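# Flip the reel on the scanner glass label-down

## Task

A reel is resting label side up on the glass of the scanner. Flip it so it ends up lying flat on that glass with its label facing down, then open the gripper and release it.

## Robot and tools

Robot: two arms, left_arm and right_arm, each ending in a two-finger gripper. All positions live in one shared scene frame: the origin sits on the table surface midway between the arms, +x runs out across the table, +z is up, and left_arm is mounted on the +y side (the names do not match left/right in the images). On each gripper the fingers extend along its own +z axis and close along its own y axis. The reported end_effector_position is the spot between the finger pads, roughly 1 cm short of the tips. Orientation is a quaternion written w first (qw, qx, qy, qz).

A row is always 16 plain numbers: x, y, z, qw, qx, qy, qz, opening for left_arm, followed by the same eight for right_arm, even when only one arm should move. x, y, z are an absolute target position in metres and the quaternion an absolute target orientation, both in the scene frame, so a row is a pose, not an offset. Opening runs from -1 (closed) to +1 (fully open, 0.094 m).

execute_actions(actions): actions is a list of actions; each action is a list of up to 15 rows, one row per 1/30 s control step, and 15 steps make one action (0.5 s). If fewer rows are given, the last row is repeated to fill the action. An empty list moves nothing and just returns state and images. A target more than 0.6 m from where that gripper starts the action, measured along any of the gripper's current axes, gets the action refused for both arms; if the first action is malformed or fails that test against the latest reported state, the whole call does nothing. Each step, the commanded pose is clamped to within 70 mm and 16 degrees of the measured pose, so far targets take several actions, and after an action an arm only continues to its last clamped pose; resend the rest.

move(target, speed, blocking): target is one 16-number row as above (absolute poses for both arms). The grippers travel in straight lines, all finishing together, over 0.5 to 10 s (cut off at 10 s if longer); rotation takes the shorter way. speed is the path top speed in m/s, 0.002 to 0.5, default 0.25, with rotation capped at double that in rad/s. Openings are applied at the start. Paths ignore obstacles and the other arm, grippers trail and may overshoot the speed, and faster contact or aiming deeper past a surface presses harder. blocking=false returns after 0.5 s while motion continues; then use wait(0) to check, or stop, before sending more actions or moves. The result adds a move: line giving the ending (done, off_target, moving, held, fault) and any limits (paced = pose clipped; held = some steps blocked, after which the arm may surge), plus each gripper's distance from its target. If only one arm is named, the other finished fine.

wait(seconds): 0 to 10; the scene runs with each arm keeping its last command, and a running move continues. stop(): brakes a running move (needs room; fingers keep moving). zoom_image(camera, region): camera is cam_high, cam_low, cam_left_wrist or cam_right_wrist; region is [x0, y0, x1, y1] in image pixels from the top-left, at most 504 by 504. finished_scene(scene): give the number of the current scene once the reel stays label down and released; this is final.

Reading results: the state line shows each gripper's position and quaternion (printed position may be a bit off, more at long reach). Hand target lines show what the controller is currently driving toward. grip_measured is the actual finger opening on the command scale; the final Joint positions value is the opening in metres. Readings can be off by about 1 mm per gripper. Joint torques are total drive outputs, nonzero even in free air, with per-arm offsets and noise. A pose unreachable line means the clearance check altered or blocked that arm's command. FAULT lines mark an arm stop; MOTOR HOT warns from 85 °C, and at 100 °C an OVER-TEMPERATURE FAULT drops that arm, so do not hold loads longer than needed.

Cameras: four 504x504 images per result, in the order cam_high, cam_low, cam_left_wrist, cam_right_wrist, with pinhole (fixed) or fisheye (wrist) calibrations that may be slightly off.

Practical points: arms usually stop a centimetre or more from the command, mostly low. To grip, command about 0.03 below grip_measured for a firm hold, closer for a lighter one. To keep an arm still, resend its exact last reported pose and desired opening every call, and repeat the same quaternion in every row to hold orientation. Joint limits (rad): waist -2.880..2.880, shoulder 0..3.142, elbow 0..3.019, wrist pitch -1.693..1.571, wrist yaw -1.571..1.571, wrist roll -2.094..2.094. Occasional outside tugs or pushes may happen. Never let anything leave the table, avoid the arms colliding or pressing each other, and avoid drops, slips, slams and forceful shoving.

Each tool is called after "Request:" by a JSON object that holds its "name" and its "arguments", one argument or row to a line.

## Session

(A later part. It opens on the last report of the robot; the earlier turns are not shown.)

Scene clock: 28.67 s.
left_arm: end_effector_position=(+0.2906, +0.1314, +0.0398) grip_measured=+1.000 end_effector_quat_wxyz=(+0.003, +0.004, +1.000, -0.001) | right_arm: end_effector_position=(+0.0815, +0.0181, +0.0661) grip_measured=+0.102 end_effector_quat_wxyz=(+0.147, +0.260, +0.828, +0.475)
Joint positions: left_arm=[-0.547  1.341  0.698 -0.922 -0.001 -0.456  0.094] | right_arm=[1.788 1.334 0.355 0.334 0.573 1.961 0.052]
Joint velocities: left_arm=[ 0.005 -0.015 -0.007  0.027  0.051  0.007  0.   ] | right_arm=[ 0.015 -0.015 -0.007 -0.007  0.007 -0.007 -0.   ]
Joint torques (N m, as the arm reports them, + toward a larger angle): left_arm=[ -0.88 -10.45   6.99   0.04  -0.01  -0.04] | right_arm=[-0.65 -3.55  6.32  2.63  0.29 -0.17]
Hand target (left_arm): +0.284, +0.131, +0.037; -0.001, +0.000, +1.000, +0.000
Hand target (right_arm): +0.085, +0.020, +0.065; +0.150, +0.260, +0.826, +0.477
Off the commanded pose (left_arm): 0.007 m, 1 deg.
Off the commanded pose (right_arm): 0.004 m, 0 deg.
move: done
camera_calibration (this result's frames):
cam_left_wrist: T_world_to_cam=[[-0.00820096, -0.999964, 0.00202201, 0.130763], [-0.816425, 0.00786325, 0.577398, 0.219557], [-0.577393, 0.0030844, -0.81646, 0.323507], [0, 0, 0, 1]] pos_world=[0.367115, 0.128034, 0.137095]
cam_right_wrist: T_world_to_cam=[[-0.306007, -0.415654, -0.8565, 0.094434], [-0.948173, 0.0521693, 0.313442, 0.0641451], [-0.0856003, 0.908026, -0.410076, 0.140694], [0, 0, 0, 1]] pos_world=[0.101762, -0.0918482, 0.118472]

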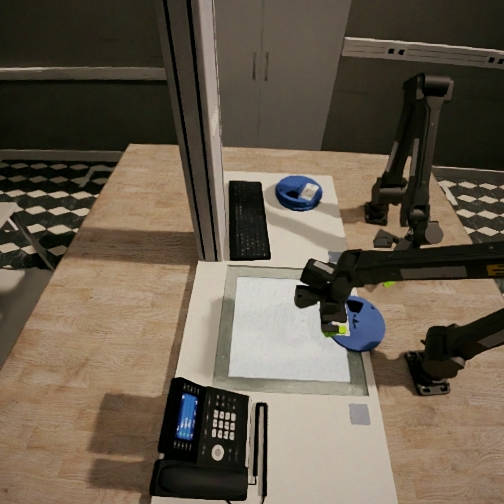

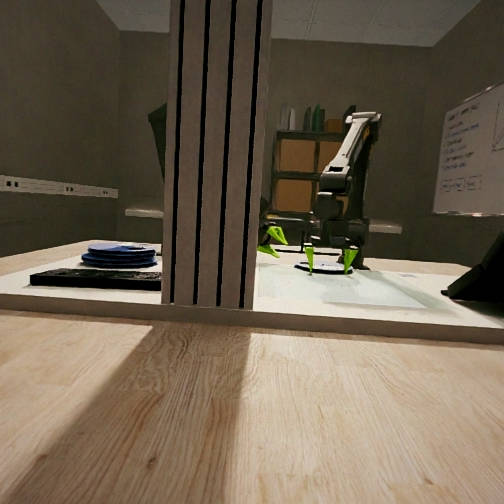

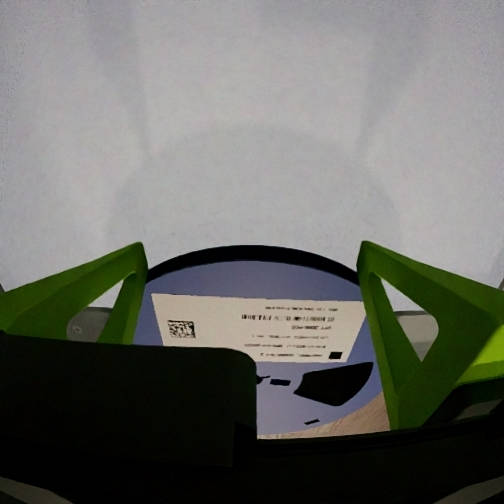

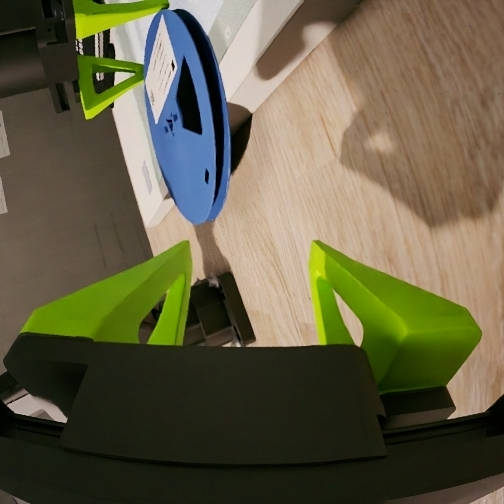

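Request:
{"name": "move", "arguments": {
  "target": [0.34,0.30,0.13,0,0,1,0,1, 0.120,0.072,0.060,0.150,0.260,0.826,0.477,0.1],
  "speed": 0.18
}}

Request:
{"name": "move", "arguments": {
  "target": [0.22,0.50,0.17,0,0,1,0,1, 0.140,0.102,0.052,0.150,0.260,0.826,0.477,0.1],
  "speed": 0.22
}}

Request:
{"name": "zoom_image", "arguments": {
  "camera": "cam_high",
  "region": [290, 220, 450, 380]
}}

Request:
{"name": "zoom_image", "arguments": {
  "camera": "cam_low",
  "region": [250, 200, 370, 290]
}}

Scene clock: 30.93 s.
left_arm: end_effector_position=(+0.3262, +0.2976, +0.1153) grip_measured=+1.000 end_effector_quat_wxyz=(-0.012, -0.007, +1.000, +0.001) | right_arm: end_effector_position=(+0.1156, +0.0530, +0.0495) grip_measured=+0.102 end_effector_quat_wxyz=(+0.151, +0.258, +0.836, +0.460)
Joint positions: left_arm=[ 0.006  1.251  0.846 -1.19  -0.004  0.074  0.094] | right_arm=[1.669 1.481 0.444 0.397 0.477 1.883 0.052]
Joint velocities: left_arm=[ 0.005 -0.005  0.002 -0.012  0.037 -0.037  0.   ] | right_arm=[-0.015 -0.005 -0.002  0.002  0.037 -0.095 -0.   ]
Joint torques (N m, as the arm reports them, + toward a larger angle): left_arm=[-0.15 -9.53 13.21 -0.53  0.08  0.25] | right_arm=[-0.54 -5.13  8.6   2.87  0.25 -0.15]
Hand target (left_arm): +0.342, +0.299, +0.130; +0.004, +0.000, +1.000, +0.001
Hand target (right_arm): +0.120, +0.071, +0.060; +0.150, +0.260, +0.826, +0.477
Off the commanded pose (left_arm): 0.020 m, 2 deg.
Off the commanded pose (right_arm): 0.022 m, 2 deg.
move: off_target (left_arm, right_arm)
camera_calibration (this result's frames):
cam_left_wrist: T_world_to_cam=[[0.014266, -0.999898, -0.00100688, 0.29004], [-0.799405, -0.0120104, 0.600672, 0.201391], [-0.600623, -0.00776431, -0.799495, 0.414038], [0, 0, 0, 1]] pos_world=[0.405536, 0.295644, 0.210343]
cam_right_wrist: T_world_to_cam=[[-0.30889, -0.443987, -0.841108, 0.106318], [-0.947311, 0.06478, 0.313698, 0.0990538], [-0.0847908, 0.893689, -0.440603, 0.107256], [0, 0, 0, 1]] pos_world=[0.13577, -0.0550668, 0.105609]

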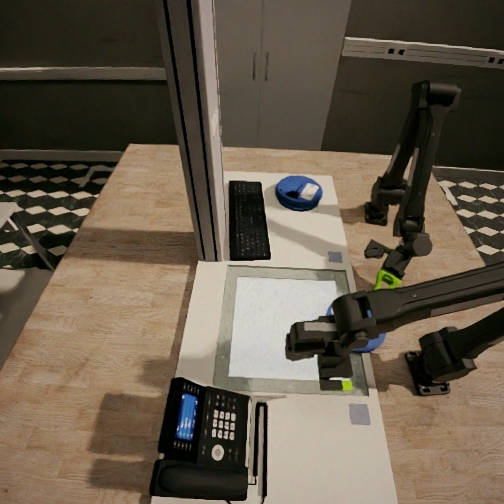

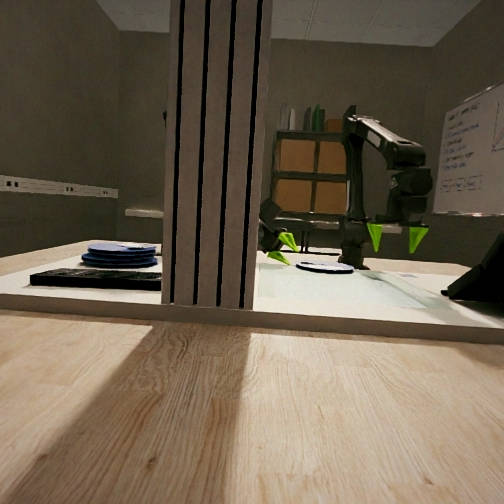

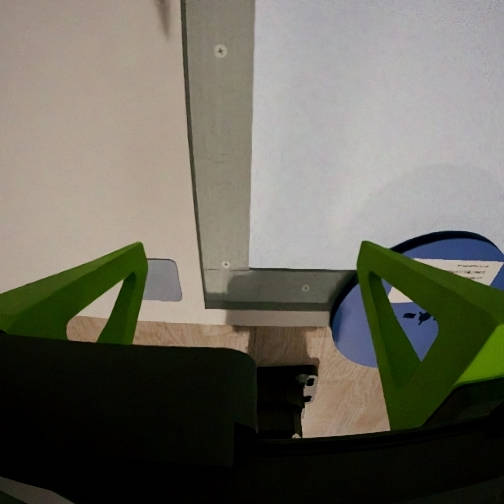

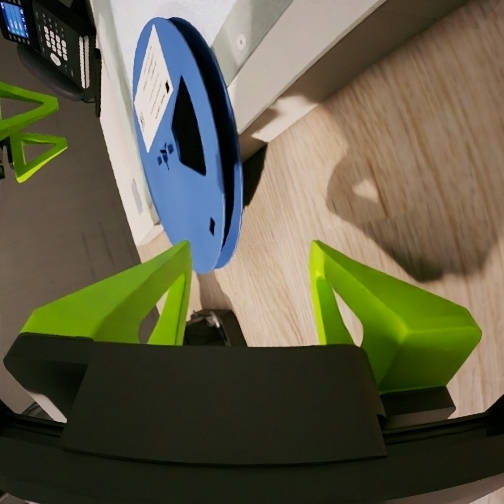

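Scene clock: 32.63 s.
left_arm: end_effector_position=(+0.2120, +0.4898, +0.1555) grip_measured=+1.000 end_effector_quat_wxyz=(-0.006, -0.008, +1.000, -0.004) | right_arm: end_effector_position=(+0.1337, +0.0837, +0.0428) grip_measured=+0.102 end_effector_quat_wxyz=(+0.150, +0.258, +0.836, +0.461)
Joint positions: left_arm=[ 0.757  1.155  0.882 -1.312 -0.003  0.823  0.094] | right_arm=[1.619 1.574 0.523 0.427 0.435 1.85  0.052]
Joint velocities: left_arm=[ 0.005 -0.005 -0.002 -0.007  0.007  0.007  0.   ] | right_arm=[-0.005  0.005 -0.012  0.007 -0.037  0.066  0.001]
Joint torques (N m, as the arm reports them, + toward a larger angle): left_arm=[-0.25 -7.29 13.96 -0.56  0.14  0.23] | right_arm=[-0.67 -6.24  8.56  2.87  0.21 -0.15]
Hand target (left_arm): +0.223, +0.502, +0.170; +0.004, -0.000, +1.000, +0.004
Hand target (right_arm): +0.140, +0.101, +0.052; +0.150, +0.260, +0.826, +0.477
Off the commanded pose (left_arm): 0.019 m, 1 deg.
Off the commanded pose (right_arm): 0.021 m, 2 deg.
move: off_target (left_arm, right_arm)
camera_calibration (this result's frames):
cam_left_wrist: T_world_to_cam=[[0.0162575, -0.999822, 0.00955076, 0.48179], [-0.806394, -0.00746359, 0.591331, 0.0889463], [-0.591155, -0.0173152, -0.806372, 0.382892], [0, 0, 0, 1]] pos_world=[0.290242, 0.488998, 0.251556]
cam_right_wrist: T_world_to_cam=[[-0.309816, -0.443294, -0.841133, 0.119936], [-0.946844, 0.0632632, 0.315412, 0.116314], [-0.0866072, 0.894141, -0.43933, 0.0786208], [0, 0, 0, 1]] pos_world=[0.154098, -0.0244897, 0.0987357]

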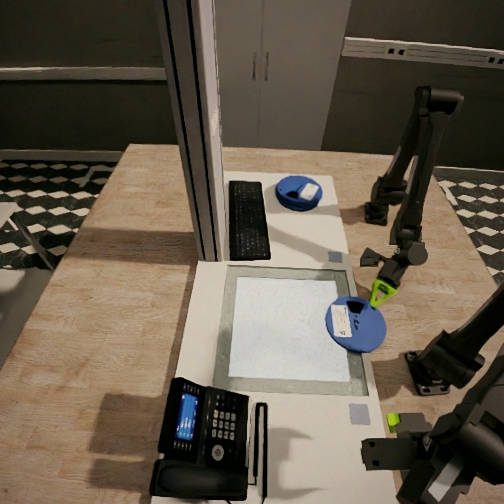

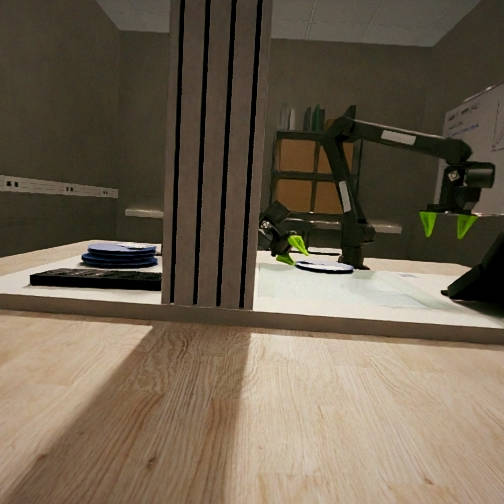

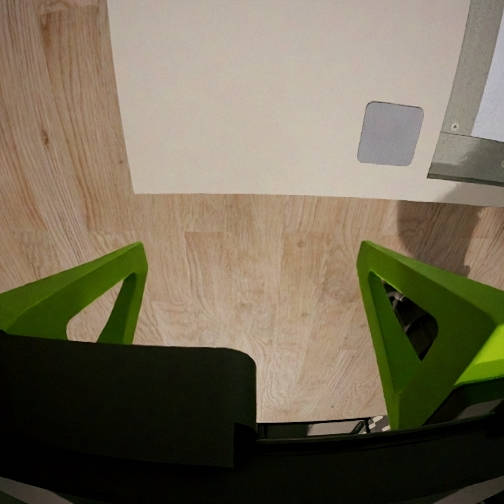

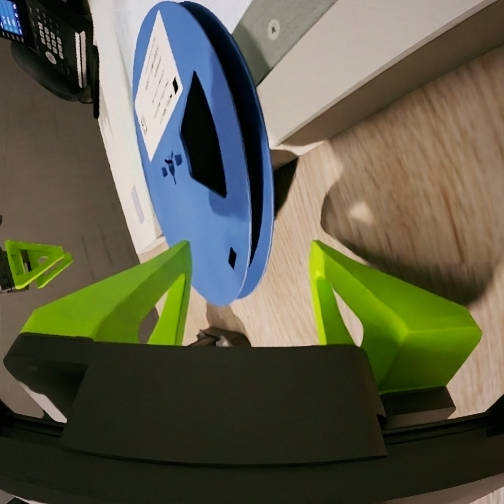

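Region (290, 220, 450, 380) of cam_high's 504x504 image, scaled by 3.150, with more detail than that image has.

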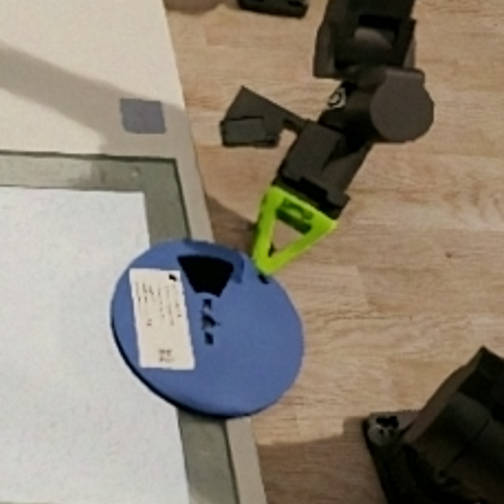

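Region (250, 200, 370, 290) of cam_low's 504x504 image, scaled by 4.200, with more detail than that image has; it fills the top 378 rows of this view, and the rest is white.

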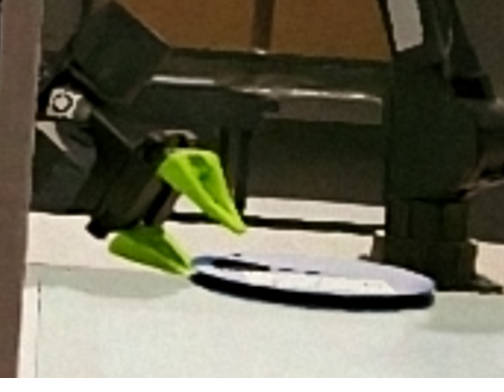

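Request:
{"name": "move", "arguments": {
  "target": [0.22,0.50,0.17,0,0,1,0,1, 0.162,0.136,0.047,0.150,0.260,0.826,0.477,0.1],
  "speed": 0.05
}}

Request:
{"name": "zoom_image", "arguments": {
  "camera": "cam_high",
  "region": [290, 220, 450, 380]
}}

Scene clock: 34.40 s.
left_arm: end_effector_position=(+0.2101, +0.4876, +0.1556) grip_measured=+1.000 end_effector_quat_wxyz=(-0.010, -0.005, +1.000, -0.009) | right_arm: end_effector_position=(+0.1548, +0.1177, +0.0387) grip_measured=+0.102 end_effector_quat_wxyz=(+0.149, +0.260, +0.835, +0.461)
Joint positions: left_arm=[ 0.757  1.155  0.882 -1.324 -0.003  0.83   0.094] | right_arm=[1.571 1.659 0.62  0.427 0.396 1.823 0.052]
Joint velocities: left_arm=[ 0.005 -0.005 -0.002  0.002  0.022 -0.022  0.   ] | right_arm=[-0.015 -0.005 -0.012 -0.012 -0.037  0.037 -0.   ]
Joint torques (N m, as the arm reports them, + toward a larger angle): left_arm=[ 0.08 -7.61 13.74 -0.57  0.13  0.23] | right_arm=[-0.21 -7.82  8.63  2.79  0.2  -0.2 ]
Hand target (left_arm): +0.220, +0.500, +0.170; +0.000, +0.000, +1.000, +0.000
Hand target (right_arm): +0.162, +0.135, +0.047; +0.151, +0.260, +0.826, +0.477
Off the commanded pose (left_arm): 0.021 m, 2 deg.
Off the commanded pose (right_arm): 0.021 m, 2 deg.
move: off_target (left_arm, right_arm)
camera_calibration (this result's frames):
cam_left_wrist: T_world_to_cam=[[0.00988384, -0.999783, 0.0183534, 0.479606], [-0.801767, 0.00304463, 0.597629, 0.0802527], [-0.597555, -0.020622, -0.801563, 0.383966], [0, 0, 0, 1]] pos_world=[0.289044, 0.487176, 0.251009]
cam_right_wrist: T_world_to_cam=[[-0.312212, -0.441615, -0.84113, 0.138255], [-0.946069, 0.0639447, 0.31759, 0.135154], [-0.086467, 0.894923, -0.437763, 0.0479888], [0, 0, 0, 1]] pos_world=[0.17518, 0.00946678, 0.0943744]

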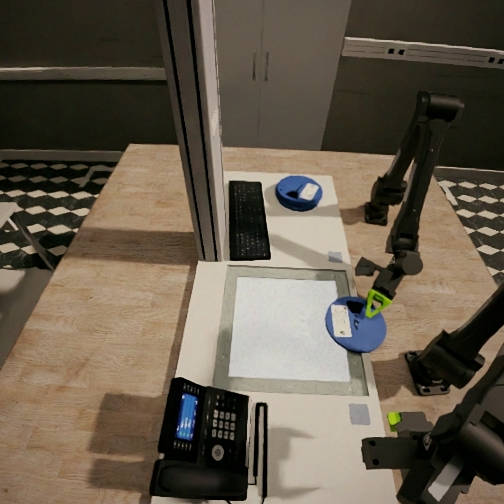

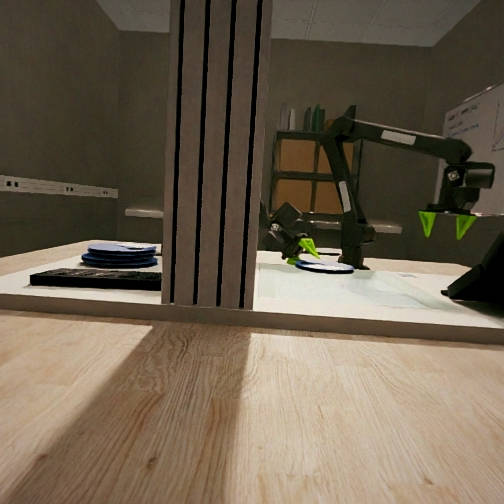

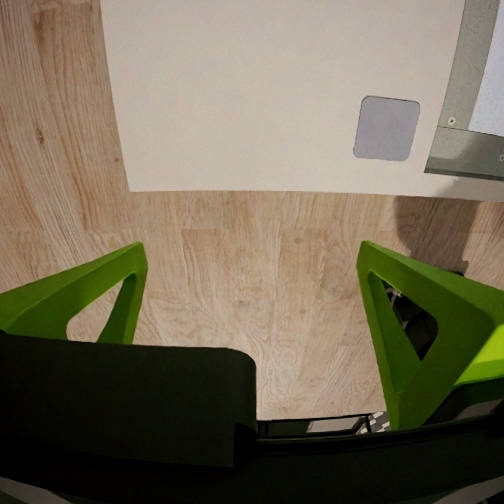

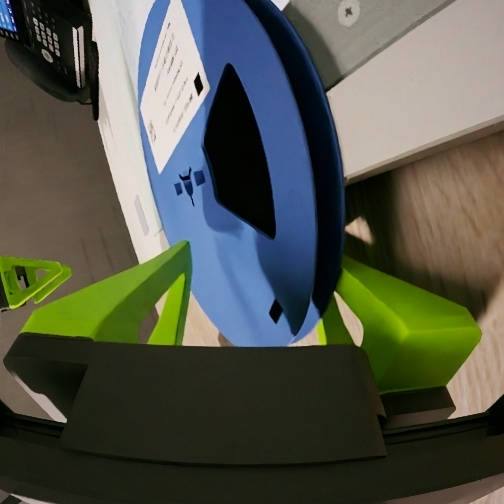

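Region (290, 220, 450, 380) of cam_high's 504x504 image, scaled by 3.150, with more detail than that image has.

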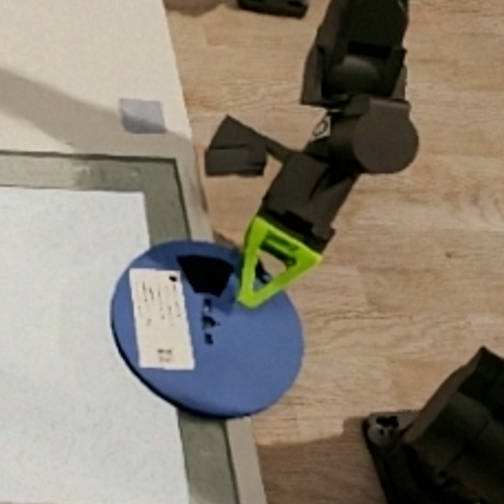

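Request:
{"name": "move", "arguments": {
  "target": [0.22,0.50,0.17,0,0,1,0,1, 0.162,0.136,0.064,0.168,0.249,0.791,0.533,-0.2],
  "speed": 0.08
}}

Request:
{"name": "move", "arguments": {
  "target": [0.22,0.50,0.17,0,0,1,0,1, 0.166,0.141,0.080,0.183,0.238,0.756,0.581,-0.45],
  "speed": 0.07
}}

Scene clock: 36.00 s.
left_arm: end_effector_position=(+0.2101, +0.4876, +0.1556) grip_measured=+1.000 end_effector_quat_wxyz=(-0.010, -0.005, +1.000, -0.009) | right_arm: end_effector_position=(+0.1630, +0.1333, +0.0662) grip_measured=-0.198 end_effector_quat_wxyz=(+0.166, +0.254, +0.793, +0.528)
Joint positions: left_arm=[ 0.757  1.155  0.882 -1.324 -0.003  0.83   0.094] | right_arm=[1.571 1.683 0.614 0.629 0.434 1.771 0.038]
Joint velocities: left_arm=[-0.005  0.005 -0.002 -0.017 -0.022 -0.007  0.   ] | right_arm=[-0.005  0.005  0.012  0.012  0.066  0.037 -0.   ]
Joint torques (N m, as the arm reports them, + toward a larger angle): left_arm=[ 0.04 -7.57 13.75 -0.59  0.13  0.24] | right_arm=[ 0.46 -7.93  5.77  3.21  0.37 -0.2 ]
Hand target (left_arm): +0.220, +0.499, +0.170; +0.000, +0.000, +1.000, +0.000
Hand target (right_arm): +0.162, +0.136, +0.064; +0.169, +0.249, +0.791, +0.533
Off the commanded pose (left_arm): 0.021 m, 2 deg.
Off the commanded pose (right_arm): 0.004 m, 1 deg.
move: off_target (left_arm)
camera_calibration (this result's frames):
cam_left_wrist: T_world_to_cam=[[0.00950246, -0.999786, 0.0183609, 0.479687], [-0.80177, 0.00335485, 0.597624, 0.0801029], [-0.597558, -0.0204001, -0.801566, 0.383859], [0, 0, 0, 1]] pos_world=[0.289044, 0.487147, 0.251009]
cam_right_wrist: T_world_to_cam=[[-0.243994, -0.315111, -0.917154, 0.147931], [-0.96859, 0.0324106, 0.246542, 0.145777], [-0.0479628, 0.948501, -0.313122, 0.0251268], [0, 0, 0, 1]] pos_world=[0.178497, 0.0180574, 0.107604]

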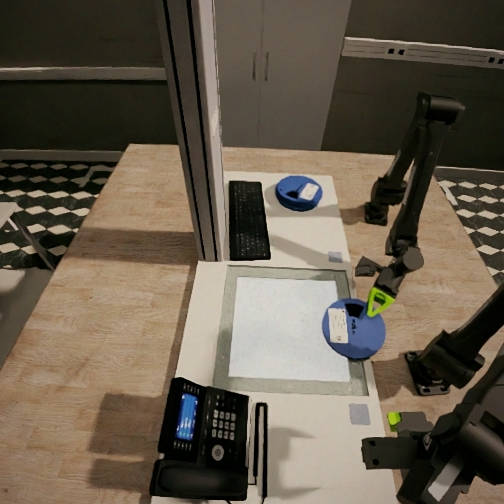

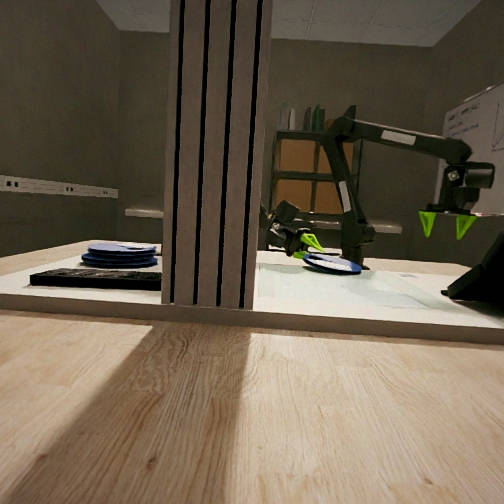

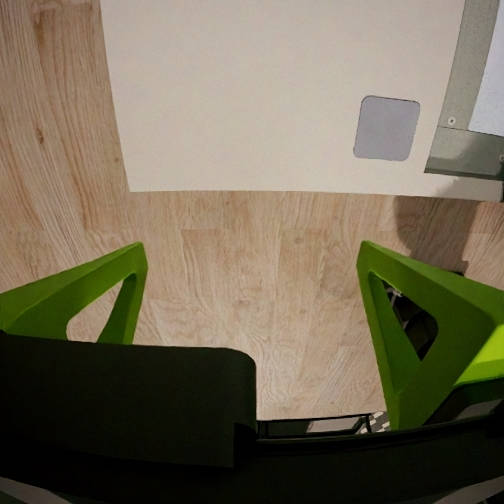

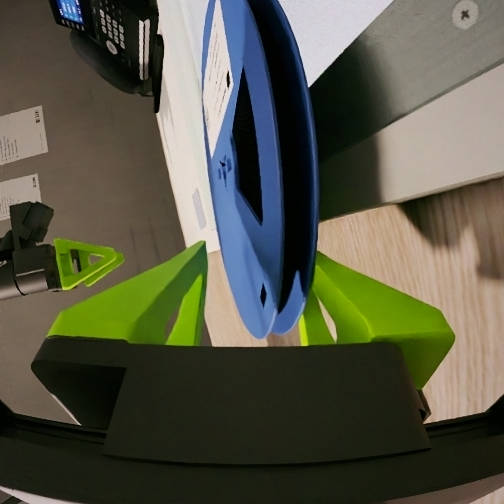

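Scene clock: 37.23 s.
left_arm: end_effector_position=(+0.2101, +0.4876, +0.1556) grip_measured=+1.000 end_effector_quat_wxyz=(-0.010, -0.005, +1.000, -0.009) | right_arm: end_effector_position=(+0.1668, +0.1389, +0.0818) grip_measured=-0.448 end_effector_quat_wxyz=(+0.181, +0.243, +0.759, +0.576)
Joint positions: left_arm=[ 0.757  1.155  0.882 -1.324 -0.003  0.83   0.094] | right_arm=[1.571 1.721 0.599 0.817 0.453 1.714 0.026]
Joint velocities: left_arm=[ 0.005  0.005 -0.007 -0.017  0.007 -0.007  0.   ] | right_arm=[-0.005 -0.015 -0.002  0.012 -0.081 -0.022 -0.   ]
Joint torques (N m, as the arm reports them, + toward a larger angle): left_arm=[ 0.06 -7.56 13.76 -0.56  0.13  0.24] | right_arm=[ 0.19 -7.85  5.37  3.42  0.31 -0.15]
Hand target (left_arm): +0.220, +0.499, +0.170; +0.000, +0.000, +1.000, +0.000
Hand target (right_arm): +0.166, +0.141, +0.080; +0.184, +0.238, +0.756, +0.581
Off the commanded pose (left_arm): 0.021 m, 2 deg.
Off the commanded pose (right_arm): 0.003 m, 1 deg.
move: off_target (left_arm)
camera_calibration (this result's frames):
cam_left_wrist: T_world_to_cam=[[0.00950246, -0.999786, 0.0183609, 0.479687], [-0.80177, 0.00335485, 0.597624, 0.0801029], [-0.597558, -0.0204001, -0.801566, 0.383859], [0, 0, 0, 1]] pos_world=[0.289044, 0.487147, 0.251009]
cam_right_wrist: T_world_to_cam=[[-0.177772, -0.219955, -0.959175, 0.144049], [-0.983604, 0.00968431, 0.180079, 0.156536], [-0.0303204, 0.975462, -0.21807, 0.010386], [0, 0, 0, 1]] pos_world=[0.179892, 0.0200372, 0.112244]

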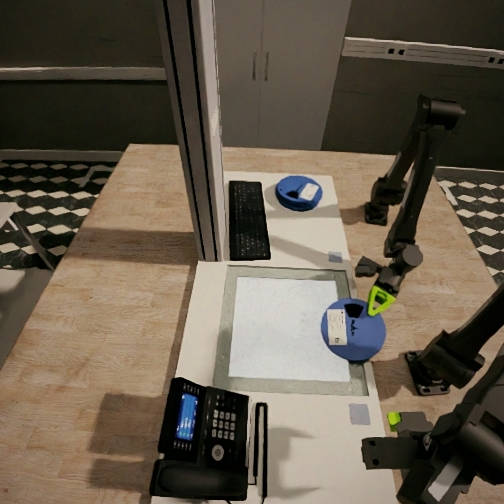

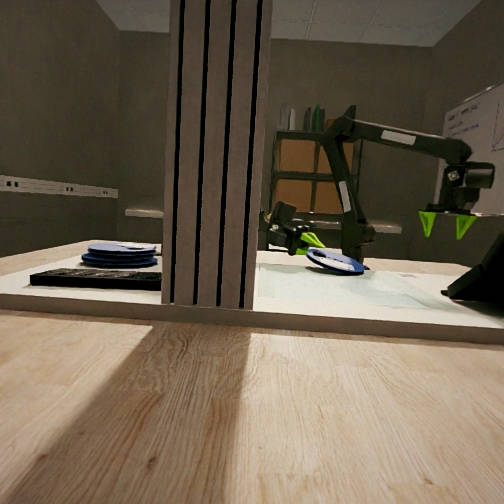

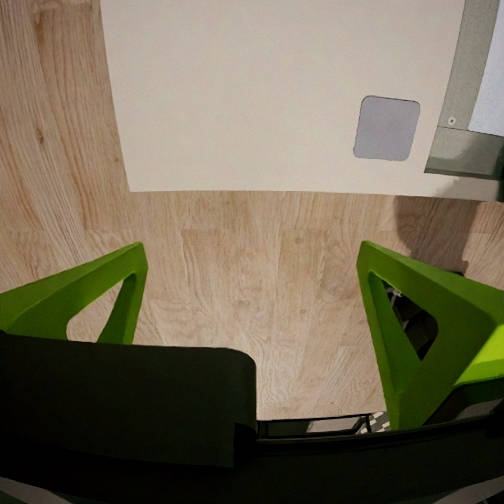

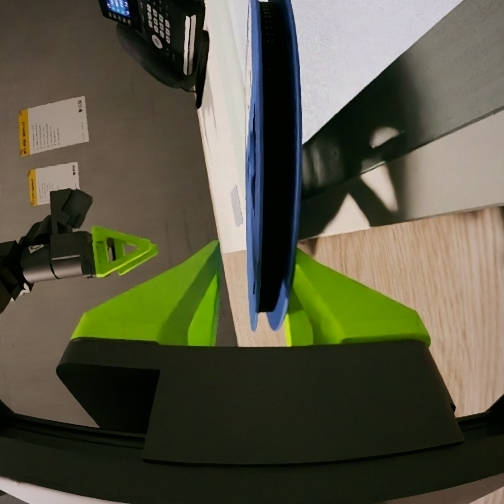

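Request:
{"name": "execute_actions", "arguments": {
  "actions": [
    [[0.22,0.50,0.17,0,0,1,0,1,0.166,0.141,0.079,0.183,0.238,0.756,0.581,-0.55],[0.22,0.50,0.17,0,0,1,0,1,0.166,0.141,0.079,0.183,0.238,0.756,0.581,-0.6],[0.22,0.50,0.17,0,0,1,0,1,0.166,0.141,0.079,0.183,0.238,0.756,0.581,-0.65],[0.22,0.50,0.17,0,0,1,0,1,0.166,0.141,0.079,0.183,0.238,0.756,0.581,-0.69],[0.22,0.50,0.17,0,0,1,0,1,0.166,0.141,0.079,0.183,0.238,0.756,0.581,-0.72],[0.22,0.50,0.17,0,0,1,0,1,0.166,0.141,0.079,0.183,0.238,0.756,0.581,-0.75],[0.22,0.50,0.17,0,0,1,0,1,0.166,0.141,0.079,0.183,0.238,0.756,0.581,-0.78],[0.22,0.50,0.17,0,0,1,0,1,0.166,0.141,0.079,0.183,0.238,0.756,0.581,-0.80],[0.22,0.50,0.17,0,0,1,0,1,0.166,0.141,0.079,0.183,0.238,0.756,0.581,-0.82]]
  ]
}}

Request:
{"name": "move", "arguments": {
  "target": [0.22,0.50,0.17,0,0,1,0,1, 0.20,0.09,0.23,0.183,0.238,0.756,0.581,-0.82],
  "speed": 0.18
}}

Scene clock: 38.40 s.
left_arm: end_effector_position=(+0.2101, +0.4876, +0.1556) grip_measured=+1.000 end_effector_quat_wxyz=(-0.010, -0.005, +1.000, -0.009) | right_arm: end_effector_position=(+0.1669, +0.1394, +0.0824) grip_measured=-0.779 end_effector_quat_wxyz=(+0.182, +0.242, +0.758, +0.578)
Joint positions: left_arm=[ 0.757  1.155  0.882 -1.324 -0.003  0.83   0.094] | right_arm=[1.571 1.724 0.599 0.825 0.453 1.71  0.01 ]
Joint velocities: left_arm=[-0.005 -0.015 -0.007  0.002 -0.095 -0.007  0.   ] | right_arm=[-0.015 -0.015  0.002  0.002  0.037  0.007 -0.   ]
Joint torques (N m, as the arm reports them, + toward a larger angle): left_arm=[ 0.04 -7.45 13.74 -0.62  0.12  0.24] | right_arm=[ 0.31 -8.02  5.36  3.11  0.21 -0.16]
Hand target (left_arm): +0.220, +0.499, +0.170; +0.000, +0.000, +1.000, +0.000
Hand target (right_arm): +0.166, +0.141, +0.079; +0.183, +0.238, +0.756, +0.581
Off the commanded pose (left_arm): 0.021 m, 2 deg.
Off the commanded pose (right_arm): 0.004 m, 1 deg.
camera_calibration (this result's frames):
cam_left_wrist: T_world_to_cam=[[0.00950246, -0.999786, 0.0183609, 0.479687], [-0.80177, 0.00335485, 0.597624, 0.0801029], [-0.597558, -0.0204001, -0.801566, 0.383859], [0, 0, 0, 1]] pos_world=[0.289044, 0.487147, 0.251009]
cam_right_wrist: T_world_to_cam=[[-0.173524, -0.216587, -0.960718, 0.143751], [-0.984357, 0.00791828, 0.176009, 0.157182], [-0.030514, 0.976231, -0.214573, 0.00972488], [0, 0, 0, 1]] pos_world=[0.179965, 0.0203963, 0.112526]

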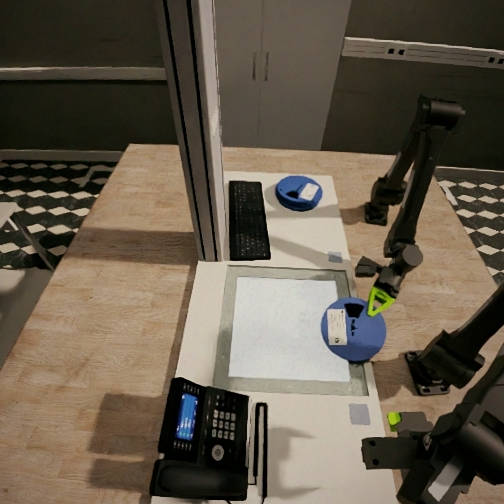

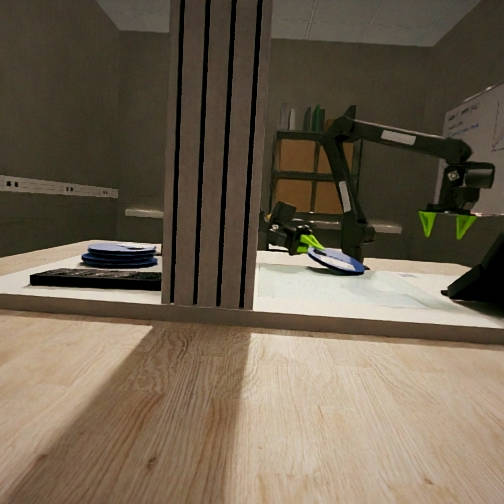

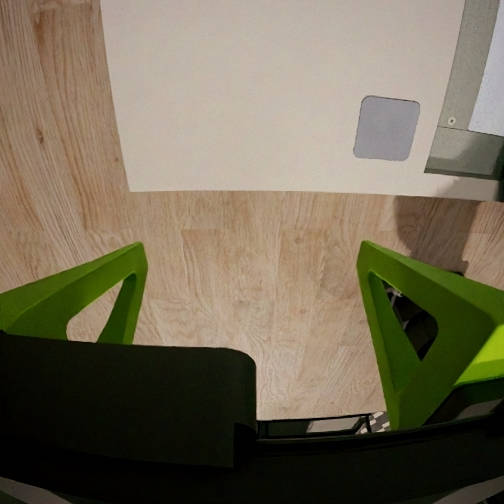

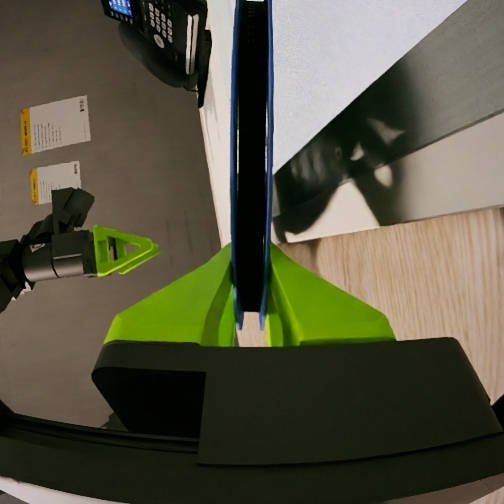

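Scene clock: 39.77 s.
left_arm: end_effector_position=(+0.2101, +0.4876, +0.1556) grip_measured=+1.000 end_effector_quat_wxyz=(-0.010, -0.005, +1.000, -0.009) | right_arm: end_effector_position=(+0.1939, +0.0772, +0.1994) grip_measured=-0.779 end_effector_quat_wxyz=(+0.179, +0.240, +0.772, +0.560)
Joint positions: left_arm=[ 0.757  1.155  0.882 -1.324 -0.003  0.83   0.094] | right_arm=[1.459 1.221 0.565 0.323 0.338 1.677 0.01 ]
Joint velocities: left_arm=[ 0.005 -0.005  0.007 -0.012 -0.051  0.022  0.   ] | right_arm=[-0.005 -0.024 -0.007 -0.017 -0.007 -0.037 -0.   ]
Joint torques (N m, as the arm reports them, + toward a larger angle): left_arm=[ 0.1  -7.56 13.76 -0.6   0.13  0.24] | right_arm=[-0.46 -7.13 12.38  1.62  0.14 -0.22]
Hand target (left_arm): +0.220, +0.499, +0.170; +0.000, +0.000, +1.000, +0.000
Hand target (right_arm): +0.200, +0.088, +0.231; +0.183, +0.238, +0.756, +0.582
Off the commanded pose (left_arm): 0.021 m, 2 deg.
Off the commanded pose (right_arm): 0.034 m, 3 deg.
move: off_target (left_arm, right_arm)
camera_calibration (this result's frames):
cam_left_wrist: T_world_to_cam=[[0.00950246, -0.999786, 0.0183609, 0.479687], [-0.80177, 0.00335485, 0.597624, 0.0801029], [-0.597558, -0.0204001, -0.801566, 0.383859], [0, 0, 0, 1]] pos_world=[0.289044, 0.487147, 0.251009]
cam_right_wrist: T_world_to_cam=[[-0.186884, -0.25978, -0.947412, 0.25057], [-0.981561, 0.00996719, 0.190887, 0.160009], [-0.0401457, 0.965616, -0.256853, 0.107468], [0, 0, 0, 1]] pos_world=[0.208201, -0.0402741, 0.234453]

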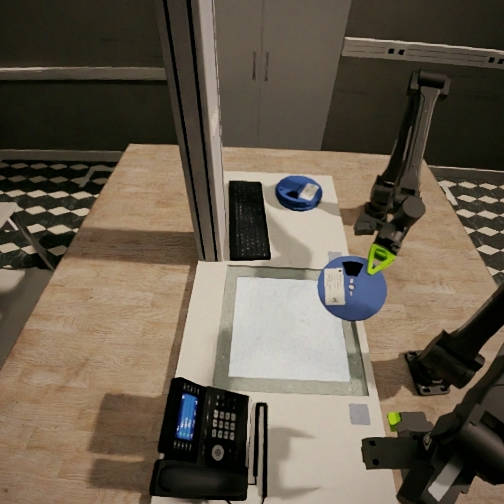

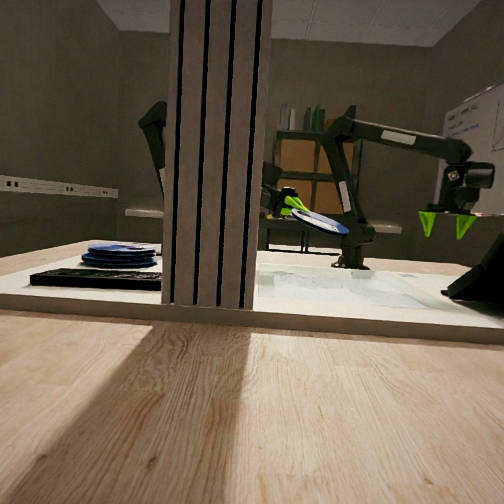

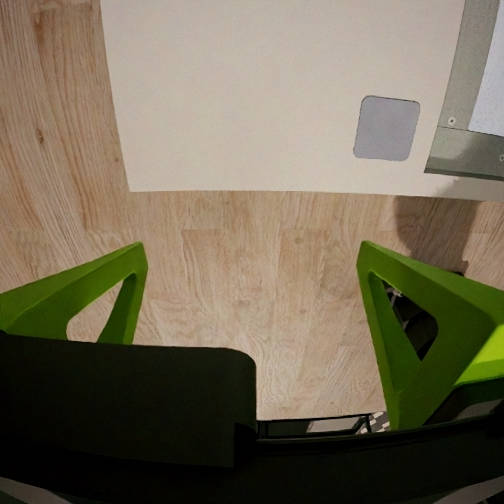

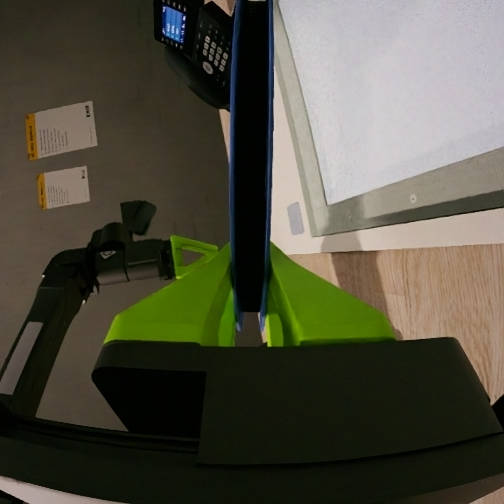

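Request:
{"name": "move", "arguments": {
  "target": [0.22,0.50,0.17,0,0,1,0,1, 0.27,0.09,0.25,0.552,-0.335,0.719,0.257,-0.82],
  "speed": 0.5
}}

Request:
{"name": "move", "arguments": {
  "target": [0.22,0.50,0.17,0,0,1,0,1, 0.35,0.11,0.21,0.530,-0.757,0.313,-0.220,-0.82],
  "speed": 0.5
}}

Request:
{"name": "move", "arguments": {
  "target": [0.22,0.50,0.17,0,0,1,0,1, 0.36,0.10,0.108,0.530,-0.757,0.313,-0.220,-0.82],
  "speed": 0.08
}}

Request:
{"name": "zoom_image", "arguments": {
  "camera": "cam_low",
  "region": [250, 190, 400, 300]
}}

Scene clock: 42.53 s.
left_arm: end_effector_position=(+0.2101, +0.4876, +0.1556) grip_measured=+1.000 end_effector_quat_wxyz=(-0.010, -0.005, +1.000, -0.009) | right_arm: end_effector_position=(+0.2562, +0.0707, +0.2169) grip_measured=-0.779 end_effector_quat_wxyz=(+0.531, -0.346, +0.734, +0.245)
Joint positions: left_arm=[ 0.757  1.155  0.882 -1.324 -0.003  0.83   0.094] | right_arm=[1.316 1.236 0.639 0.261 0.284 0.089 0.01 ]
Joint velocities: left_arm=[ 0.005  0.005 -0.007  0.002 -0.066 -0.051  0.   ] | right_arm=[-0.005 -0.005  0.022  0.017 -0.022  0.022 -0.   ]
Joint torques (N m, as the arm reports them, + toward a larger angle): left_arm=[ 0.03 -7.47 13.75 -0.63  0.13  0.24] | right_arm=[-0.67 -5.36 14.18  2.27  0.08 -0.07]
Hand target (left_arm): +0.220, +0.499, +0.170; +0.000, +0.000, +1.000, +0.000
Hand target (right_arm): +0.269, +0.087, +0.251; +0.552, -0.335, +0.719, +0.257
Off the commanded pose (left_arm): 0.021 m, 2 deg.
Off the commanded pose (right_arm): 0.041 m, 3 deg.
move: off_target (left_arm, right_arm)
camera_calibration (this result's frames):
cam_left_wrist: T_world_to_cam=[[0.00950246, -0.999786, 0.0183609, 0.479687], [-0.80177, 0.00335485, 0.597624, 0.0801029], [-0.597558, -0.0204001, -0.801566, 0.383859], [0, 0, 0, 1]] pos_world=[0.289044, 0.487147, 0.251009]
cam_right_wrist: T_world_to_cam=[[0.758357, -0.65184, -0.0000465216, -0.142803], [-0.529771, -0.6163, -0.582681, 0.314243], [0.379786, 0.441905, -0.812701, 0.170731], [0, 0, 0, 1]] pos_world=[0.209932, 0.025136, 0.32185]

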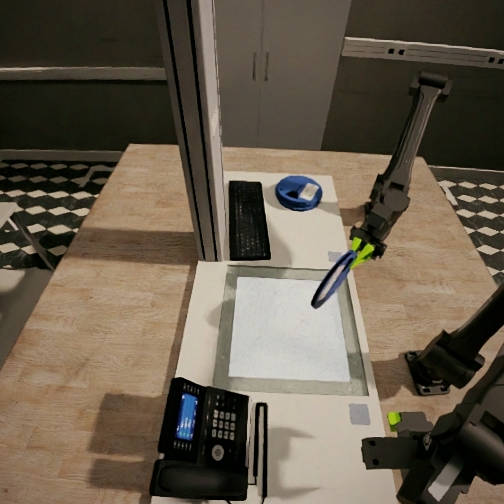

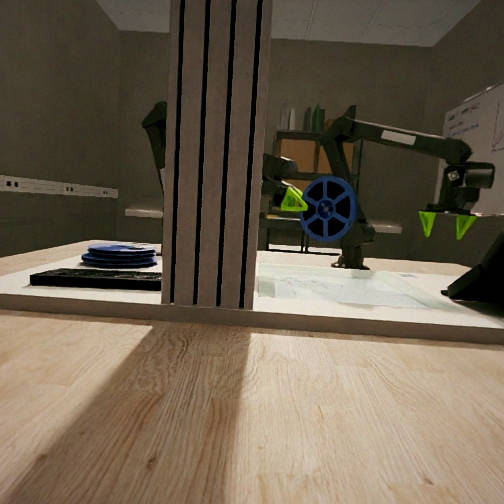

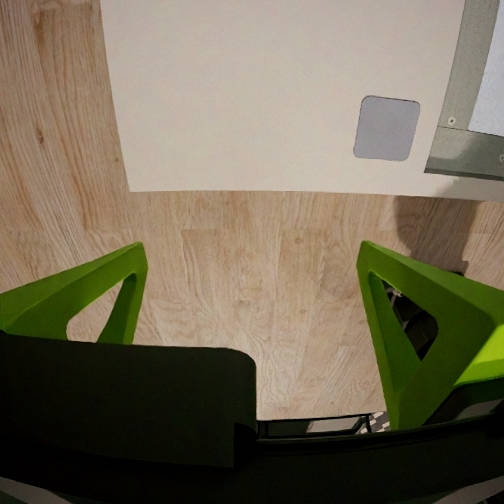

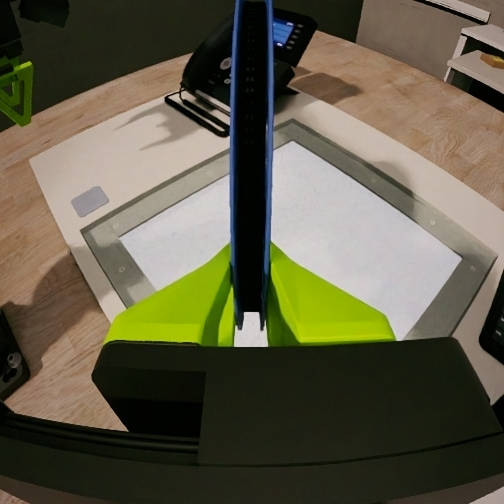

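Scene clock: 44.83 s.
left_arm: end_effector_position=(+0.2101, +0.4876, +0.1556) grip_measured=+1.000 end_effector_quat_wxyz=(-0.010, -0.005, +1.000, -0.009) | right_arm: end_effector_position=(+0.3325, +0.0910, +0.1789) grip_measured=-0.778 end_effector_quat_wxyz=(-0.505, +0.775, -0.316, +0.212)
Joint positions: left_arm=[ 0.757  1.155  0.882 -1.324 -0.003  0.83   0.094] | right_arm=[ 1.191  1.444  0.777  0.242  0.239 -1.474  0.01 ]
Joint velocities: left_arm=[-0.015 -0.015 -0.012 -0.012  0.007  0.081  0.   ] | right_arm=[-0.005 -0.024 -0.007 -0.022 -0.022 -0.051 -0.   ]
Joint torques (N m, as the arm reports them, + toward a larger angle): left_arm=[-0.08 -7.46 13.74 -0.6   0.13  0.24] | right_arm=[-0.66 -7.86 13.57  2.32  0.01  0.01]
Hand target (left_arm): +0.220, +0.499, +0.170; +0.000, +0.000, +1.000, +0.000
Hand target (right_arm): +0.348, +0.108, +0.211; -0.530, +0.757, -0.313, +0.220
Off the commanded pose (left_arm): 0.021 m, 2 deg.
Off the commanded pose (right_arm): 0.040 m, 4 deg.
move: off_target (left_arm, right_arm)
camera_calibration (this result's frames):
cam_left_wrist: T_world_to_cam=[[0.00950246, -0.999786, 0.0183609, 0.479687], [-0.80177, 0.00335485, 0.597624, 0.0801029], [-0.597558, -0.0204001, -0.801566, 0.383859], [0, 0, 0, 1]] pos_world=[0.289044, 0.487147, 0.251009]
cam_right_wrist: T_world_to_cam=[[0.276553, 0.27409, 0.921083, -0.276294], [0.191126, -0.955004, 0.226799, -0.00862532], [0.941801, 0.113321, -0.316495, -0.143823], [0, 0, 0, 1]] pos_world=[0.213511, 0.0837905, 0.210927]

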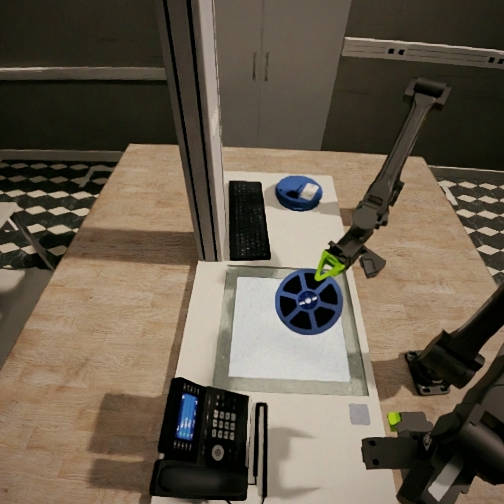

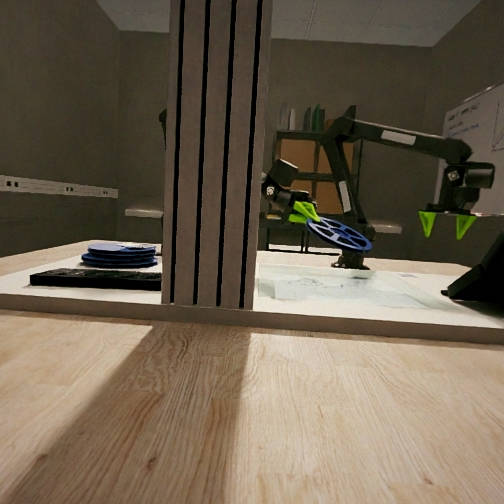

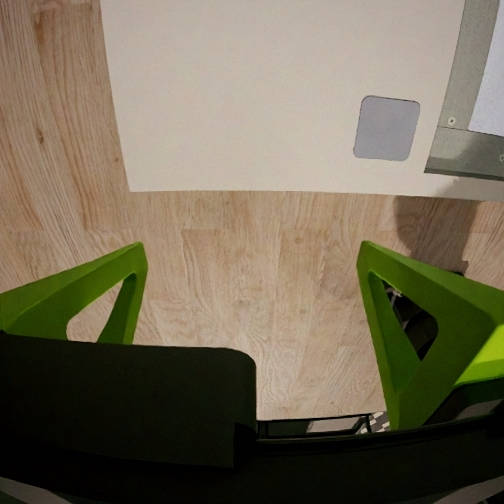

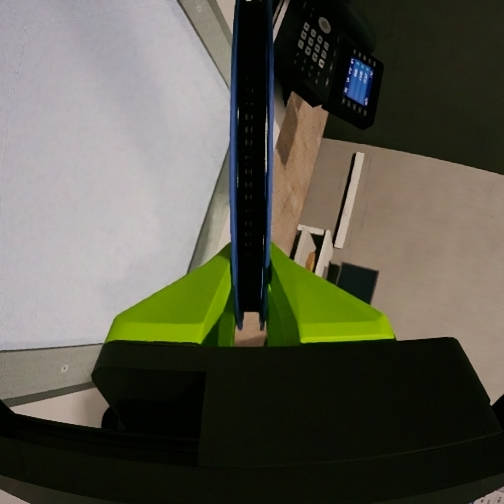

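Scene clock: 46.17 s.
left_arm: end_effector_position=(+0.2101, +0.4876, +0.1556) grip_measured=+1.000 end_effector_quat_wxyz=(-0.010, -0.005, +1.000, -0.009) | right_arm: end_effector_position=(+0.3523, +0.0967, +0.0975) grip_measured=-0.778 end_effector_quat_wxyz=(-0.514, +0.769, -0.315, +0.214)
Joint positions: left_arm=[ 0.757  1.155  0.882 -1.324 -0.003  0.83   0.094] | right_arm=[ 1.158  1.675  0.735  0.54   0.21  -1.489  0.01 ]
Joint velocities: left_arm=[-0.005 -0.005 -0.022  0.002 -0.037 -0.022  0.   ] | right_arm=[-0.015 -0.015 -0.017  0.012  0.007 -0.037 -0.001]
Joint torques (N m, as the arm reports them, + toward a larger angle): left_arm=[ 0.01 -7.63 13.74 -0.59  0.13  0.24] | right_arm=[ -0.55 -10.32   7.57   3.72   0.    -0.01]
Hand target (left_arm): +0.220, +0.499, +0.170; +0.000, +0.000, +1.000, +0.000
Hand target (right_arm): +0.360, +0.100, +0.108; -0.530, +0.757, -0.313, +0.221
Off the commanded pose (left_arm): 0.021 m, 2 deg.
Off the commanded pose (right_arm): 0.013 m, 2 deg.
move: off_target (left_arm, right_arm)
camera_calibration (this result's frames):
cam_left_wrist: T_world_to_cam=[[0.00950246, -0.999786, 0.0183609, 0.479687], [-0.80177, 0.00335485, 0.597624, 0.0801029], [-0.597558, -0.0204001, -0.801566, 0.383859], [0, 0, 0, 1]] pos_world=[0.289044, 0.487147, 0.251009]
cam_right_wrist: T_world_to_cam=[[0.264701, 0.256699, 0.929537, -0.203304], [0.187491, -0.959225, 0.211506, 0.0146586], [0.945928, 0.118294, -0.302036, -0.192164], [0, 0, 0, 1]] pos_world=[0.23284, 0.0889806, 0.127837]

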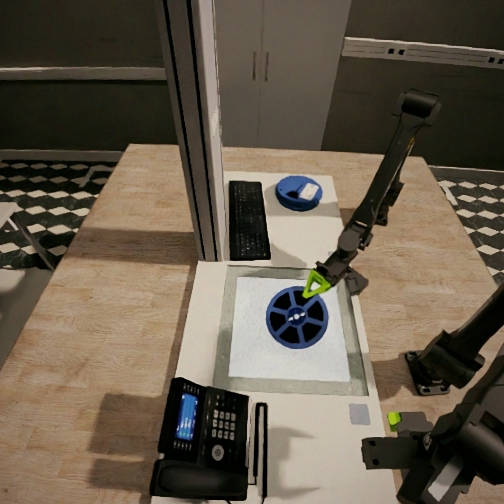

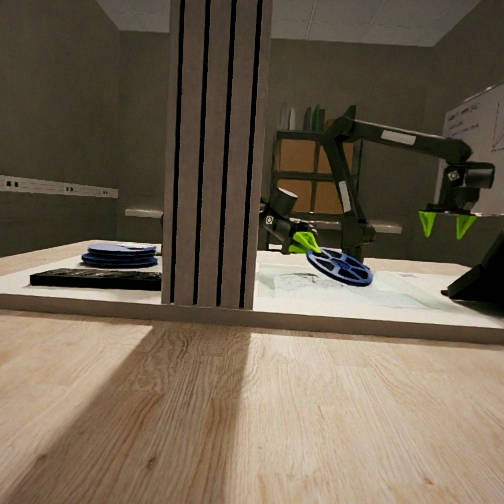

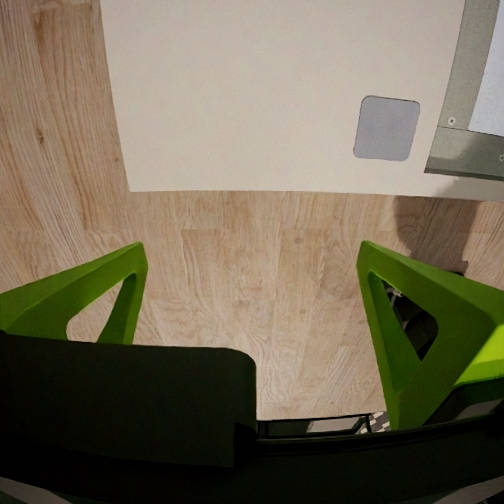

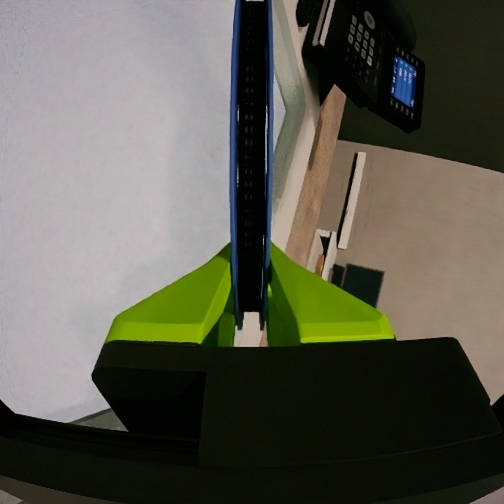

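Region (250, 190, 400, 300) of cam_low's 504x504 image, scaled by 3.360, with more detail than that image has; it fills the top 370 rows of this view, and the rest is white.

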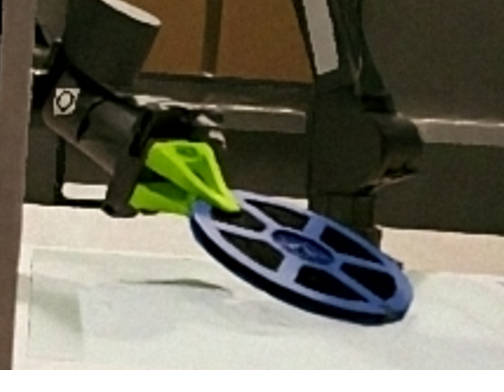

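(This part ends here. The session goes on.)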